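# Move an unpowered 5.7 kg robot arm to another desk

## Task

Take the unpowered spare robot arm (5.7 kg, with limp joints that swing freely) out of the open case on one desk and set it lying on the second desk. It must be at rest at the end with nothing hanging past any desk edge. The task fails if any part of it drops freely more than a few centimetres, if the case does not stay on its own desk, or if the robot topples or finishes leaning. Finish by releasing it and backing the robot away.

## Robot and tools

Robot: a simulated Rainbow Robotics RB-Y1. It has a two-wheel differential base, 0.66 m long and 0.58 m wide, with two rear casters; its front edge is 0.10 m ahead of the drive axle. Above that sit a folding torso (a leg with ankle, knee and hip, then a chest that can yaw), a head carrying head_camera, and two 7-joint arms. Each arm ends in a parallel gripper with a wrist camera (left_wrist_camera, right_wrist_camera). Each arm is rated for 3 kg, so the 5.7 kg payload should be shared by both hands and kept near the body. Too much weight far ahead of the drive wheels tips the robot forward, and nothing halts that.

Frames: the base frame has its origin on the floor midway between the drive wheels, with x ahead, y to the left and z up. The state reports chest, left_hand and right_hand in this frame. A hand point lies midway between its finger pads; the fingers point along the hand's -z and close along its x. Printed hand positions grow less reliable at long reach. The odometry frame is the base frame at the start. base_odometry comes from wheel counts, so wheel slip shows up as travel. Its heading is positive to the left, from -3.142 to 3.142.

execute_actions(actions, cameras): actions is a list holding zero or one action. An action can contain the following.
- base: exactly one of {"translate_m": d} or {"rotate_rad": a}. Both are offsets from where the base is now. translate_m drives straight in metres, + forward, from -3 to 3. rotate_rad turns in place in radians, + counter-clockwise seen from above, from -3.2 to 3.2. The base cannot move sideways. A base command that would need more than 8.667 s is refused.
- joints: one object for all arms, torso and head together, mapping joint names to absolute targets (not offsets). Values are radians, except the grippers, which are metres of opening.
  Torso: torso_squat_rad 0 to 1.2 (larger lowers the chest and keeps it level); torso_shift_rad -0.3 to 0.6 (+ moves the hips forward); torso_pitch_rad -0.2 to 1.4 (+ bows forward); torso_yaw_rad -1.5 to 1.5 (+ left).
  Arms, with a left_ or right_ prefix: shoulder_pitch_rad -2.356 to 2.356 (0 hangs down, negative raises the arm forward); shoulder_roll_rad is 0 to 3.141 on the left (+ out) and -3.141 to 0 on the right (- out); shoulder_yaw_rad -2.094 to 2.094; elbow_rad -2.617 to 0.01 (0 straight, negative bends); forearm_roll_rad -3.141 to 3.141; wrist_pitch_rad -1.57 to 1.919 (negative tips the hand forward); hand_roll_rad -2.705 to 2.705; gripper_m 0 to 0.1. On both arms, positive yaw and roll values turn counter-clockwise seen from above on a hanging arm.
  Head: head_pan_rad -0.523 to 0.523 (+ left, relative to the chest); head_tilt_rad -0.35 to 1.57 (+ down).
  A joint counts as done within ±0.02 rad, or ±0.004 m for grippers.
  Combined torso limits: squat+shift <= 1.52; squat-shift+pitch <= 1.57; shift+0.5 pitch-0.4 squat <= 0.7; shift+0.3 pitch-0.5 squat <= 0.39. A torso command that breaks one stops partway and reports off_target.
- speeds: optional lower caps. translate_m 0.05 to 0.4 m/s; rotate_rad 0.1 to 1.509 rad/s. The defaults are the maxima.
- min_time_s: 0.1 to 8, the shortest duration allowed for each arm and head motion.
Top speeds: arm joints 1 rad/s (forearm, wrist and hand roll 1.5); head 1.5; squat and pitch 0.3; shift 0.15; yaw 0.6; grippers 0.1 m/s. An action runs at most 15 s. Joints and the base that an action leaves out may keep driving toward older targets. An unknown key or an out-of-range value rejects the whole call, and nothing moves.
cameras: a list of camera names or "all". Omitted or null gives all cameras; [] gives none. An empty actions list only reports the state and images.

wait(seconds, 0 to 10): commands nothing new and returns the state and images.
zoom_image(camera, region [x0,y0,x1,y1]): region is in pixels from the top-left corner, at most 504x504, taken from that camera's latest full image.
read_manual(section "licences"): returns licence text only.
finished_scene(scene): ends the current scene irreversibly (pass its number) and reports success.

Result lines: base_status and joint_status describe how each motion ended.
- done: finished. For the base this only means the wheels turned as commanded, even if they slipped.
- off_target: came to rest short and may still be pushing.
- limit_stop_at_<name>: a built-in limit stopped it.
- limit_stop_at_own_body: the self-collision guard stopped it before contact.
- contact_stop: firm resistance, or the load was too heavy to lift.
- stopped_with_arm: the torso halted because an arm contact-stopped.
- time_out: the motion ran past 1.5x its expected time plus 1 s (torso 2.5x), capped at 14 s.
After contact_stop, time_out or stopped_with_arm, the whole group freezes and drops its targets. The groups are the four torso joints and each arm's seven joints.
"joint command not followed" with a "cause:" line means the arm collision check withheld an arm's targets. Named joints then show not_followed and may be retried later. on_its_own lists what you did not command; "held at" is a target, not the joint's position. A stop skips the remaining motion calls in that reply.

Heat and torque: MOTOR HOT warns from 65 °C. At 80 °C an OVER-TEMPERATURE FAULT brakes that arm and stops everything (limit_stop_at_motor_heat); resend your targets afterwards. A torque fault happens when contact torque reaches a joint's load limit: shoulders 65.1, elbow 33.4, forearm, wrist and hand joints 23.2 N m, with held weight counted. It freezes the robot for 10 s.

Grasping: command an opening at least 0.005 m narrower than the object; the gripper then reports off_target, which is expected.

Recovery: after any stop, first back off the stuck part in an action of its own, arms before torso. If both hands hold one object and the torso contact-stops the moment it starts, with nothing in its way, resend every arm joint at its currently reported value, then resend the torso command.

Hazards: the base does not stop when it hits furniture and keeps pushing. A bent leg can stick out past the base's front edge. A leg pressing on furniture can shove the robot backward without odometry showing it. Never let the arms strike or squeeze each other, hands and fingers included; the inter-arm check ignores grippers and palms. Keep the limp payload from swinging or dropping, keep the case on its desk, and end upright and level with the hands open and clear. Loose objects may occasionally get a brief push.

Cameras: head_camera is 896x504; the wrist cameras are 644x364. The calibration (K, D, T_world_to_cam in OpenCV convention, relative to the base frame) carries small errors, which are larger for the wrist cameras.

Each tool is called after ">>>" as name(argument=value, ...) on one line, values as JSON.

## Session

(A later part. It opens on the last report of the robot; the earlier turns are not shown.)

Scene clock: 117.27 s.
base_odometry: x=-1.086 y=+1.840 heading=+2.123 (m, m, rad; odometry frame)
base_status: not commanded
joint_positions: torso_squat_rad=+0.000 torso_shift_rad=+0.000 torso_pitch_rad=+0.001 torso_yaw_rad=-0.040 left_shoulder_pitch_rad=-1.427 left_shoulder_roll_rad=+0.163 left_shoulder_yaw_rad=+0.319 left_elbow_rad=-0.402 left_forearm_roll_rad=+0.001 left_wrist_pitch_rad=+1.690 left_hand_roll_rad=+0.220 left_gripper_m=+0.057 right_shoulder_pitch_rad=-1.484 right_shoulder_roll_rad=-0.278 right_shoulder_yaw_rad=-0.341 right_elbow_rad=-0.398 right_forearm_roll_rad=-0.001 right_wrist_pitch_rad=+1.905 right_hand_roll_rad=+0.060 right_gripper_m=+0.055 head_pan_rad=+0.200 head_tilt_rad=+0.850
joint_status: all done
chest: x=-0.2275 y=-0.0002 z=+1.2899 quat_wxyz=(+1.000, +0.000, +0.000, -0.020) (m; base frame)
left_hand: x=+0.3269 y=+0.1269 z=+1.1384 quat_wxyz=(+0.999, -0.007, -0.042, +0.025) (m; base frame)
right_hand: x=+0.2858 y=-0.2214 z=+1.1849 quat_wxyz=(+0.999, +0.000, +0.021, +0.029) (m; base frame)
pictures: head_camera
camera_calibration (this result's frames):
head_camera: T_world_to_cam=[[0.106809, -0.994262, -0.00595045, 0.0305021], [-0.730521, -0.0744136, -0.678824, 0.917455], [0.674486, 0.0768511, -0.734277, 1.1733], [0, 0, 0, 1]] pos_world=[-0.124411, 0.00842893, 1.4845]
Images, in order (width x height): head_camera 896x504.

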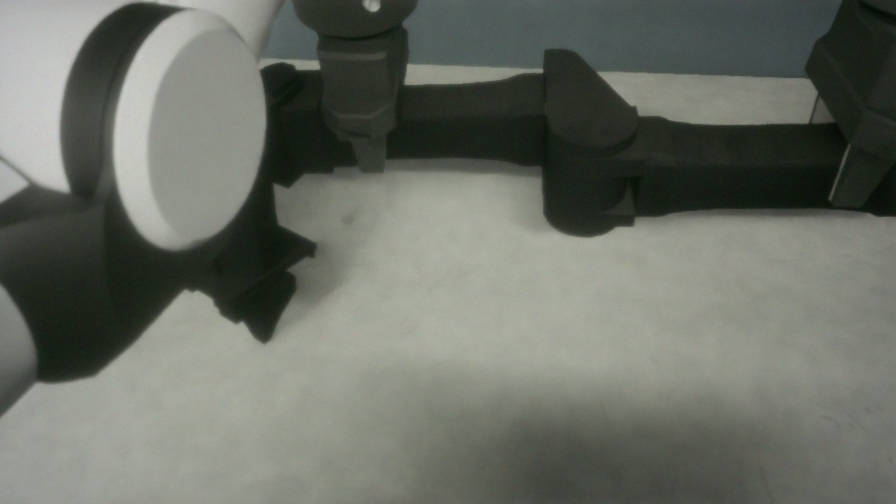

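>>> execute_actions(actions=[{"joints":{"torso_yaw_rad":-0.15}}], cameras=[])

>>> execute_actions(actions=[{"joints":{"torso_yaw_rad":-0.21,"torso_squat_rad":0.24}}], cameras=["head_camera"])

Scene clock: 122.10 s.
base_odometry: x=-1.086 y=+1.840 heading=+2.123 (m, m, rad; odometry frame)
base_status: not commanded
joint_positions: torso_squat_rad=+0.000 torso_shift_rad=+0.001 torso_pitch_rad=+0.001 torso_yaw_rad=-0.150 left_shoulder_pitch_rad=-1.422 left_shoulder_roll_rad=+0.161 left_shoulder_yaw_rad=+0.319 left_elbow_rad=-0.399 left_forearm_roll_rad=+0.001 left_wrist_pitch_rad=+1.690 left_hand_roll_rad=+0.220 left_gripper_m=+0.056 right_shoulder_pitch_rad=-1.485 right_shoulder_roll_rad=-0.278 right_shoulder_yaw_rad=-0.341 right_elbow_rad=-0.398 right_forearm_roll_rad=-0.001 right_wrist_pitch_rad=+1.905 right_hand_roll_rad=+0.060 right_gripper_m=+0.055 head_pan_rad=+0.200 head_tilt_rad=+0.850
joint_status: all done
chest: x=-0.2271 y=-0.0001 z=+1.2899 quat_wxyz=(+0.997, +0.000, +0.001, -0.075) (m; base frame)
left_hand: x=+0.3359 y=+0.0658 z=+1.1338 quat_wxyz=(+0.999, -0.009, -0.037, -0.030) (m; base frame)
right_hand: x=+0.2590 y=-0.2762 z=+1.1852 quat_wxyz=(+0.999, +0.001, +0.021, -0.026) (m; base frame)
pictures: none
No camera images: the call's "cameras" was empty. Leave "cameras" out to get every camera's image.

Scene clock: 123.67 s.
base_odometry: x=-1.086 y=+1.840 heading=+2.123 (m, m, rad; odometry frame)
base_status: not commanded
joint_positions: torso_squat_rad=+0.240 torso_shift_rad=+0.001 torso_pitch_rad=+0.001 torso_yaw_rad=-0.210 left_shoulder_pitch_rad=-1.422 left_shoulder_roll_rad=+0.161 left_shoulder_yaw_rad=+0.319 left_elbow_rad=-0.399 left_forearm_roll_rad=+0.001 left_wrist_pitch_rad=+1.690 left_hand_roll_rad=+0.220 left_gripper_m=+0.056 right_shoulder_pitch_rad=-1.485 right_shoulder_roll_rad=-0.278 right_shoulder_yaw_rad=-0.341 right_elbow_rad=-0.398 right_forearm_roll_rad=-0.001 right_wrist_pitch_rad=+1.905 right_hand_roll_rad=+0.060 right_gripper_m=+0.055 head_pan_rad=+0.200 head_tilt_rad=+0.850
joint_status: all done
chest: x=-0.2271 y=-0.0001 z=+1.2699 quat_wxyz=(+0.994, +0.000, +0.001, -0.105) (m; base frame)
left_hand: x=+0.3389 y=+0.0320 z=+1.1138 quat_wxyz=(+0.998, -0.010, -0.037, -0.059) (m; base frame)
right_hand: x=+0.2416 y=-0.3048 z=+1.1651 quat_wxyz=(+0.998, +0.002, +0.021, -0.056) (m; base frame)
pictures: head_camera
camera_calibration (this result's frames):
head_camera: T_world_to_cam=[[-0.0628267, -0.998009, -0.00547479, -0.00860555], [-0.733244, 0.0498792, -0.678134, 0.902679], [0.677057, -0.0385906, -0.734918, 1.15969], [0, 0, 0, 1]] pos_world=[-0.123837, -0.00886006, 1.46437]
Images, in order (width x height): head_camera 896x504.

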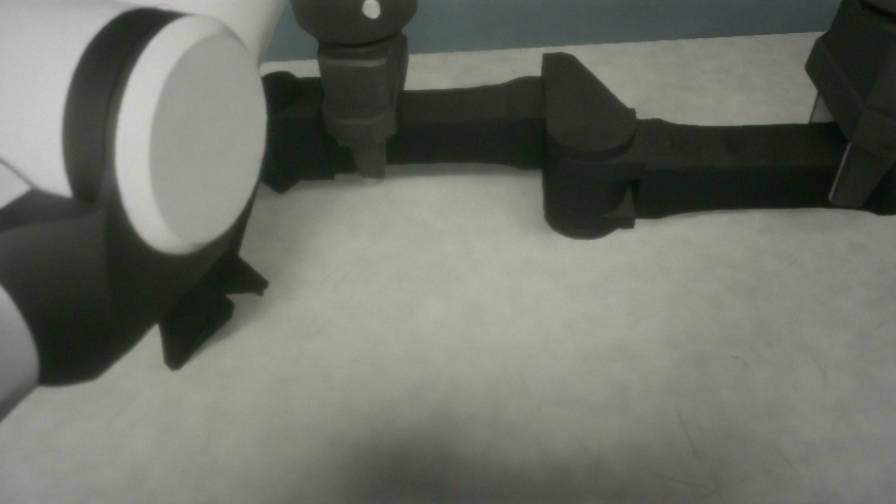

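>>> execute_actions(actions=[{"joints":{"torso_squat_rad":0.4}}], cameras=[])

>>> execute_actions(actions=[{"joints":{"torso_squat_rad":0.52,"head_pan_rad":0,"head_tilt_rad":0.75}}], cameras=[])

>>> execute_actions(actions=[{"joints":{"torso_squat_rad":0.57}}], cameras=["head_camera"])

Scene clock: 132.13 s.
base_odometry: x=-1.086 y=+1.840 heading=+2.123 (m, m, rad; odometry frame)
base_status: not commanded
joint_positions: torso_squat_rad=+0.400 torso_shift_rad=+0.001 torso_pitch_rad=+0.001 torso_yaw_rad=-0.210 left_shoulder_pitch_rad=-1.421 left_shoulder_roll_rad=+0.161 left_shoulder_yaw_rad=+0.319 left_elbow_rad=-0.399 left_forearm_roll_rad=+0.001 left_wrist_pitch_rad=+1.690 left_hand_roll_rad=+0.220 left_gripper_m=+0.056 right_shoulder_pitch_rad=-1.485 right_shoulder_roll_rad=-0.278 right_shoulder_yaw_rad=-0.341 right_elbow_rad=-0.398 right_forearm_roll_rad=-0.001 right_wrist_pitch_rad=+1.905 right_hand_roll_rad=+0.060 right_gripper_m=+0.055 head_pan_rad=+0.200 head_tilt_rad=+0.850
joint_status: all done
chest: x=-0.2271 y=-0.0001 z=+1.2347 quat_wxyz=(+0.994, +0.000, +0.001, -0.105) (m; base frame)
left_hand: x=+0.3388 y=+0.0321 z=+1.0784 quat_wxyz=(+0.998, -0.010, -0.037, -0.059) (m; base frame)
right_hand: x=+0.2416 y=-0.3048 z=+1.1300 quat_wxyz=(+0.998, +0.002, +0.021, -0.056) (m; base frame)
pictures: none
No camera images: the call's "cameras" was empty. Leave "cameras" out to get every camera's image.

Scene clock: 133.30 s.
base_odometry: x=-1.086 y=+1.840 heading=+2.123 (m, m, rad; odometry frame)
base_status: not commanded
joint_positions: torso_squat_rad=+0.520 torso_shift_rad=+0.001 torso_pitch_rad=+0.001 torso_yaw_rad=-0.210 left_shoulder_pitch_rad=-1.422 left_shoulder_roll_rad=+0.161 left_shoulder_yaw_rad=+0.319 left_elbow_rad=-0.399 left_forearm_roll_rad=+0.001 left_wrist_pitch_rad=+1.690 left_hand_roll_rad=+0.220 left_gripper_m=+0.056 right_shoulder_pitch_rad=-1.485 right_shoulder_roll_rad=-0.278 right_shoulder_yaw_rad=-0.341 right_elbow_rad=-0.398 right_forearm_roll_rad=-0.001 right_wrist_pitch_rad=+1.905 right_hand_roll_rad=+0.060 right_gripper_m=+0.055 head_pan_rad=+0.000 head_tilt_rad=+0.750
joint_status: all done
chest: x=-0.2272 y=-0.0001 z=+1.1975 quat_wxyz=(+0.994, +0.000, +0.001, -0.105) (m; base frame)
left_hand: x=+0.3389 y=+0.0319 z=+1.0417 quat_wxyz=(+0.997, -0.010, -0.037, -0.059) (m; base frame)
right_hand: x=+0.2414 y=-0.3048 z=+1.0927 quat_wxyz=(+0.998, +0.002, +0.021, -0.056) (m; base frame)
pictures: none
No camera images: the call's "cameras" was empty. Leave "cameras" out to get every camera's image.

Scene clock: 134.17 s.
base_odometry: x=-1.086 y=+1.840 heading=+2.123 (m, m, rad; odometry frame)
base_status: not commanded
joint_positions: torso_squat_rad=+0.570 torso_shift_rad=+0.001 torso_pitch_rad=+0.001 torso_yaw_rad=-0.210 left_shoulder_pitch_rad=-1.422 left_shoulder_roll_rad=+0.161 left_shoulder_yaw_rad=+0.319 left_elbow_rad=-0.399 left_forearm_roll_rad=+0.001 left_wrist_pitch_rad=+1.690 left_hand_roll_rad=+0.220 left_gripper_m=+0.056 right_shoulder_pitch_rad=-1.485 right_shoulder_roll_rad=-0.278 right_shoulder_yaw_rad=-0.341 right_elbow_rad=-0.398 right_forearm_roll_rad=-0.001 right_wrist_pitch_rad=+1.905 right_hand_roll_rad=+0.060 right_gripper_m=+0.055 head_pan_rad=+0.000 head_tilt_rad=+0.750
joint_status: all done
chest: x=-0.2272 y=-0.0001 z=+1.1793 quat_wxyz=(+0.994, +0.000, +0.001, -0.105) (m; base frame)
left_hand: x=+0.3389 y=+0.0319 z=+1.0236 quat_wxyz=(+0.997, -0.010, -0.037, -0.059) (m; base frame)
right_hand: x=+0.2414 y=-0.3048 z=+1.0746 quat_wxyz=(+0.998, +0.002, +0.021, -0.056) (m; base frame)
pictures: head_camera
camera_calibration (this result's frames):
head_camera: T_world_to_cam=[[-0.259047, -0.965808, -0.0104852, -0.042388], [-0.638947, 0.179498, -0.748016, 0.957512], [0.724321, -0.187072, -0.663598, 1.00387], [0, 0, 0, 1]] pos_world=[-0.126305, -0.0250143, 1.38196]
Images, in order (width x height): head_camera 896x504.

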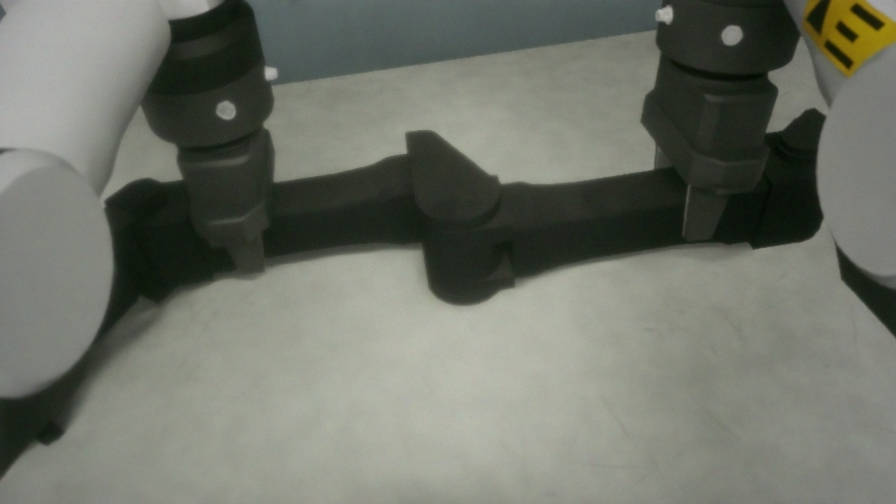

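>>> execute_actions(actions=[{"joints":{"torso_squat_rad":0.605}}], cameras=[])

Scene clock: 138.27 s.
base_odometry: x=-1.086 y=+1.840 heading=+2.123 (m, m, rad; odometry frame)
base_status: not commanded
joint_positions: torso_squat_rad=+0.605 torso_shift_rad=+0.001 torso_pitch_rad=+0.001 torso_yaw_rad=-0.210 left_shoulder_pitch_rad=-1.422 left_shoulder_roll_rad=+0.161 left_shoulder_yaw_rad=+0.319 left_elbow_rad=-0.399 left_forearm_roll_rad=+0.001 left_wrist_pitch_rad=+1.690 left_hand_roll_rad=+0.220 left_gripper_m=+0.056 right_shoulder_pitch_rad=-1.486 right_shoulder_roll_rad=-0.278 right_shoulder_yaw_rad=-0.341 right_elbow_rad=-0.398 right_forearm_roll_rad=-0.001 right_wrist_pitch_rad=+1.905 right_hand_roll_rad=+0.060 right_gripper_m=+0.055 head_pan_rad=+0.000 head_tilt_rad=+0.750
joint_status: all done
chest: x=-0.2273 y=-0.0001 z=+1.1657 quat_wxyz=(+0.994, +0.000, +0.001, -0.105) (m; base frame)
left_hand: x=+0.3387 y=+0.0320 z=+1.0098 quat_wxyz=(+0.998, -0.010, -0.037, -0.059) (m; base frame)
right_hand: x=+0.2415 y=-0.3047 z=+1.0613 quat_wxyz=(+0.998, +0.002, +0.021, -0.056) (m; base frame)
pictures: none
No camera images: the call's "cameras" was empty. Leave "cameras" out to get every camera's image.

>>> execute_actions(actions=[{"joints":{"torso_squat_rad":0.635}}], cameras=["head_camera"])

Scene clock: 141.80 s.
base_odometry: x=-1.086 y=+1.840 heading=+2.123 (m, m, rad; odometry frame)
base_status: not commanded
joint_positions: torso_squat_rad=+0.635 torso_shift_rad=+0.000 torso_pitch_rad=+0.000 torso_yaw_rad=-0.210 left_shoulder_pitch_rad=-1.422 left_shoulder_roll_rad=+0.162 left_shoulder_yaw_rad=+0.319 left_elbow_rad=-0.399 left_forearm_roll_rad=+0.001 left_wrist_pitch_rad=+1.690 left_hand_roll_rad=+0.220 left_gripper_m=+0.056 right_shoulder_pitch_rad=-1.490 right_shoulder_roll_rad=-0.280 right_shoulder_yaw_rad=-0.341 right_elbow_rad=-0.401 right_forearm_roll_rad=-0.001 right_wrist_pitch_rad=+1.905 right_hand_roll_rad=+0.060 right_gripper_m=+0.055 head_pan_rad=+0.000 head_tilt_rad=+0.750
joint_status: all done
chest: x=-0.2282 y=+0.0002 z=+1.1535 quat_wxyz=(+0.994, +0.000, +0.000, -0.105) (m; base frame)
left_hand: x=+0.3382 y=+0.0324 z=+0.9985 quat_wxyz=(+0.997, -0.010, -0.038, -0.059) (m; base frame)
right_hand: x=+0.2421 y=-0.3048 z=+1.0534 quat_wxyz=(+0.998, +0.001, +0.016, -0.056) (m; base frame)
pictures: head_camera
camera_calibration (this result's frames):
head_camera: T_world_to_cam=[[-0.259059, -0.965807, -0.010304, -0.0428052], [-0.637652, 0.179031, -0.749231, 0.939231], [0.725457, -0.187524, -0.662228, 0.986131], [0, 0, 0, 1]] pos_world=[-0.127582, -0.0245695, 1.3563]
Images, in order (width x height): head_camera 896x504.

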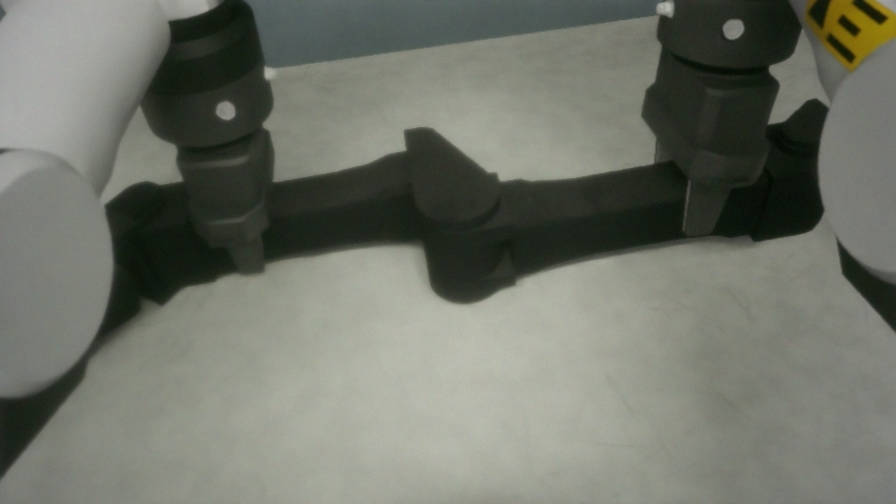

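>>> execute_actions(actions=[{"joints":{"right_gripper_m":0.1,"left_gripper_m":0.1}}], cameras=[])

>>> execute_actions(actions=[{"joints":{"torso_squat_rad":0.2}}], cameras=[])

>>> execute_actions(actions=[{"base":{"translate_m":-0.8},"joints":{"torso_yaw_rad":0,"head_tilt_rad":0.5,"left_shoulder_roll_rad":0.9,"right_shoulder_roll_rad":-0.9},"min_time_s":2.5}], cameras=["head_camera"])

Scene clock: 155.37 s.
base_odometry: x=-1.086 y=+1.840 heading=+2.123 (m, m, rad; odometry frame)
base_status: not commanded
joint_positions: torso_squat_rad=+0.635 torso_shift_rad=+0.000 torso_pitch_rad=+0.000 torso_yaw_rad=-0.210 left_shoulder_pitch_rad=-1.423 left_shoulder_roll_rad=+0.164 left_shoulder_yaw_rad=+0.319 left_elbow_rad=-0.400 left_forearm_roll_rad=+0.000 left_wrist_pitch_rad=+1.690 left_hand_roll_rad=+0.220 left_gripper_m=+0.100 right_shoulder_pitch_rad=-1.488 right_shoulder_roll_rad=-0.281 right_shoulder_yaw_rad=-0.341 right_elbow_rad=-0.400 right_forearm_roll_rad=+0.000 right_wrist_pitch_rad=+1.905 right_hand_roll_rad=+0.060 right_gripper_m=+0.100 head_pan_rad=+0.000 head_tilt_rad=+0.750
joint_status: all done
chest: x=-0.2280 y=+0.0001 z=+1.1535 quat_wxyz=(+0.994, +0.000, +0.000, -0.105) (m; base frame)
left_hand: x=+0.3392 y=+0.0333 z=+0.9996 quat_wxyz=(+0.997, -0.010, -0.039, -0.059) (m; base frame)
right_hand: x=+0.2417 y=-0.3059 z=+1.0523 quat_wxyz=(+0.998, +0.001, +0.017, -0.057) (m; base frame)
pictures: none
No camera images: the call's "cameras" was empty. Leave "cameras" out to get every camera's image.

Scene clock: 157.60 s.
base_odometry: x=-1.086 y=+1.840 heading=+2.123 (m, m, rad; odometry frame)
base_status: not commanded
joint_positions: torso_squat_rad=+0.200 torso_shift_rad=+0.000 torso_pitch_rad=+0.000 torso_yaw_rad=-0.210 left_shoulder_pitch_rad=-1.423 left_shoulder_roll_rad=+0.164 left_shoulder_yaw_rad=+0.319 left_elbow_rad=-0.400 left_forearm_roll_rad=+0.000 left_wrist_pitch_rad=+1.690 left_hand_roll_rad=+0.220 left_gripper_m=+0.100 right_shoulder_pitch_rad=-1.488 right_shoulder_roll_rad=-0.281 right_shoulder_yaw_rad=-0.341 right_elbow_rad=-0.400 right_forearm_roll_rad=+0.000 right_wrist_pitch_rad=+1.905 right_hand_roll_rad=+0.060 right_gripper_m=+0.100 head_pan_rad=+0.000 head_tilt_rad=+0.750
joint_status: all done
chest: x=-0.2279 y=+0.0002 z=+1.2760 quat_wxyz=(+0.994, +0.000, +0.000, -0.105) (m; base frame)
left_hand: x=+0.3394 y=+0.0333 z=+1.1220 quat_wxyz=(+0.997, -0.010, -0.039, -0.059) (m; base frame)
right_hand: x=+0.2417 y=-0.3059 z=+1.1745 quat_wxyz=(+0.998, +0.001, +0.017, -0.057) (m; base frame)
pictures: none
No camera images: the call's "cameras" was empty. Leave "cameras" out to get every camera's image.

Scene clock: 161.20 s.
base_odometry: x=-0.667 y=+1.158 heading=+2.122 (m, m, rad; odometry frame)
base_status: done
joint_positions: torso_squat_rad=+0.200 torso_shift_rad=+0.000 torso_pitch_rad=+0.000 torso_yaw_rad=+0.000 left_shoulder_pitch_rad=-1.423 left_shoulder_roll_rad=+0.900 left_shoulder_yaw_rad=+0.319 left_elbow_rad=-0.400 left_forearm_roll_rad=+0.000 left_wrist_pitch_rad=+1.690 left_hand_roll_rad=+0.220 left_gripper_m=+0.100 right_shoulder_pitch_rad=-1.488 right_shoulder_roll_rad=-0.900 right_shoulder_yaw_rad=-0.341 right_elbow_rad=-0.400 right_forearm_roll_rad=+0.000 right_wrist_pitch_rad=+1.905 right_hand_roll_rad=+0.060 right_gripper_m=+0.100 head_pan_rad=+0.000 head_tilt_rad=+0.500
joint_status: all done
chest: x=-0.2280 y=+0.0002 z=+1.2760 quat_wxyz=(+1.000, +0.000, +0.000, +0.000) (m; base frame)
left_hand: x=+0.2701 y=+0.5438 z=+1.2732 quat_wxyz=(+0.911, +0.056, -0.163, +0.374) (m; base frame)
right_hand: x=+0.2422 y=-0.5054 z=+1.2899 quat_wxyz=(+0.967, -0.026, -0.086, -0.240) (m; base frame)
pictures: head_camera
camera_calibration (this result's frames):
head_camera: T_world_to_cam=[[-0.0478075, -0.998592, -0.0229788, 0.0251925], [-0.455323, 0.0422629, -0.889323, 1.27503], [0.889042, -0.0320536, -0.456702, 0.797876], [0, 0, 0, 1]] pos_world=[-0.127592, -0.00315456, 1.49888]
Images, in order (width x height): head_camera 896x504.

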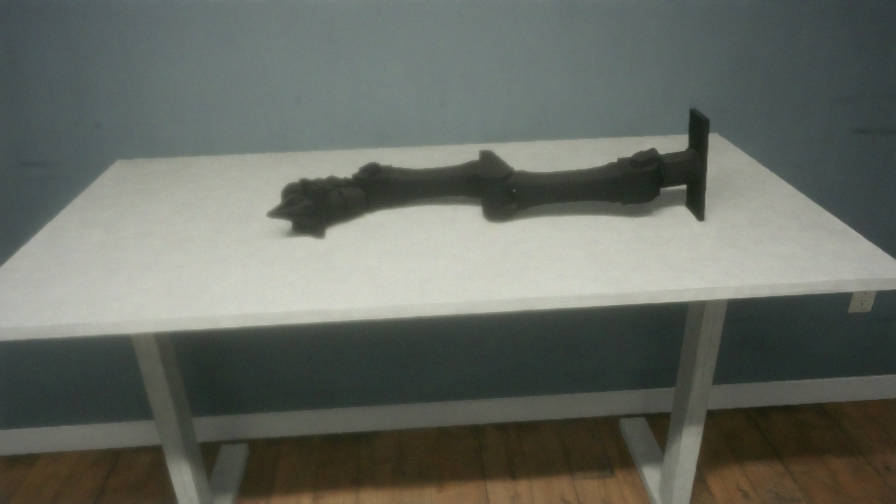

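>>> finished_scene(scene=2)

The scene is finished: the task was done.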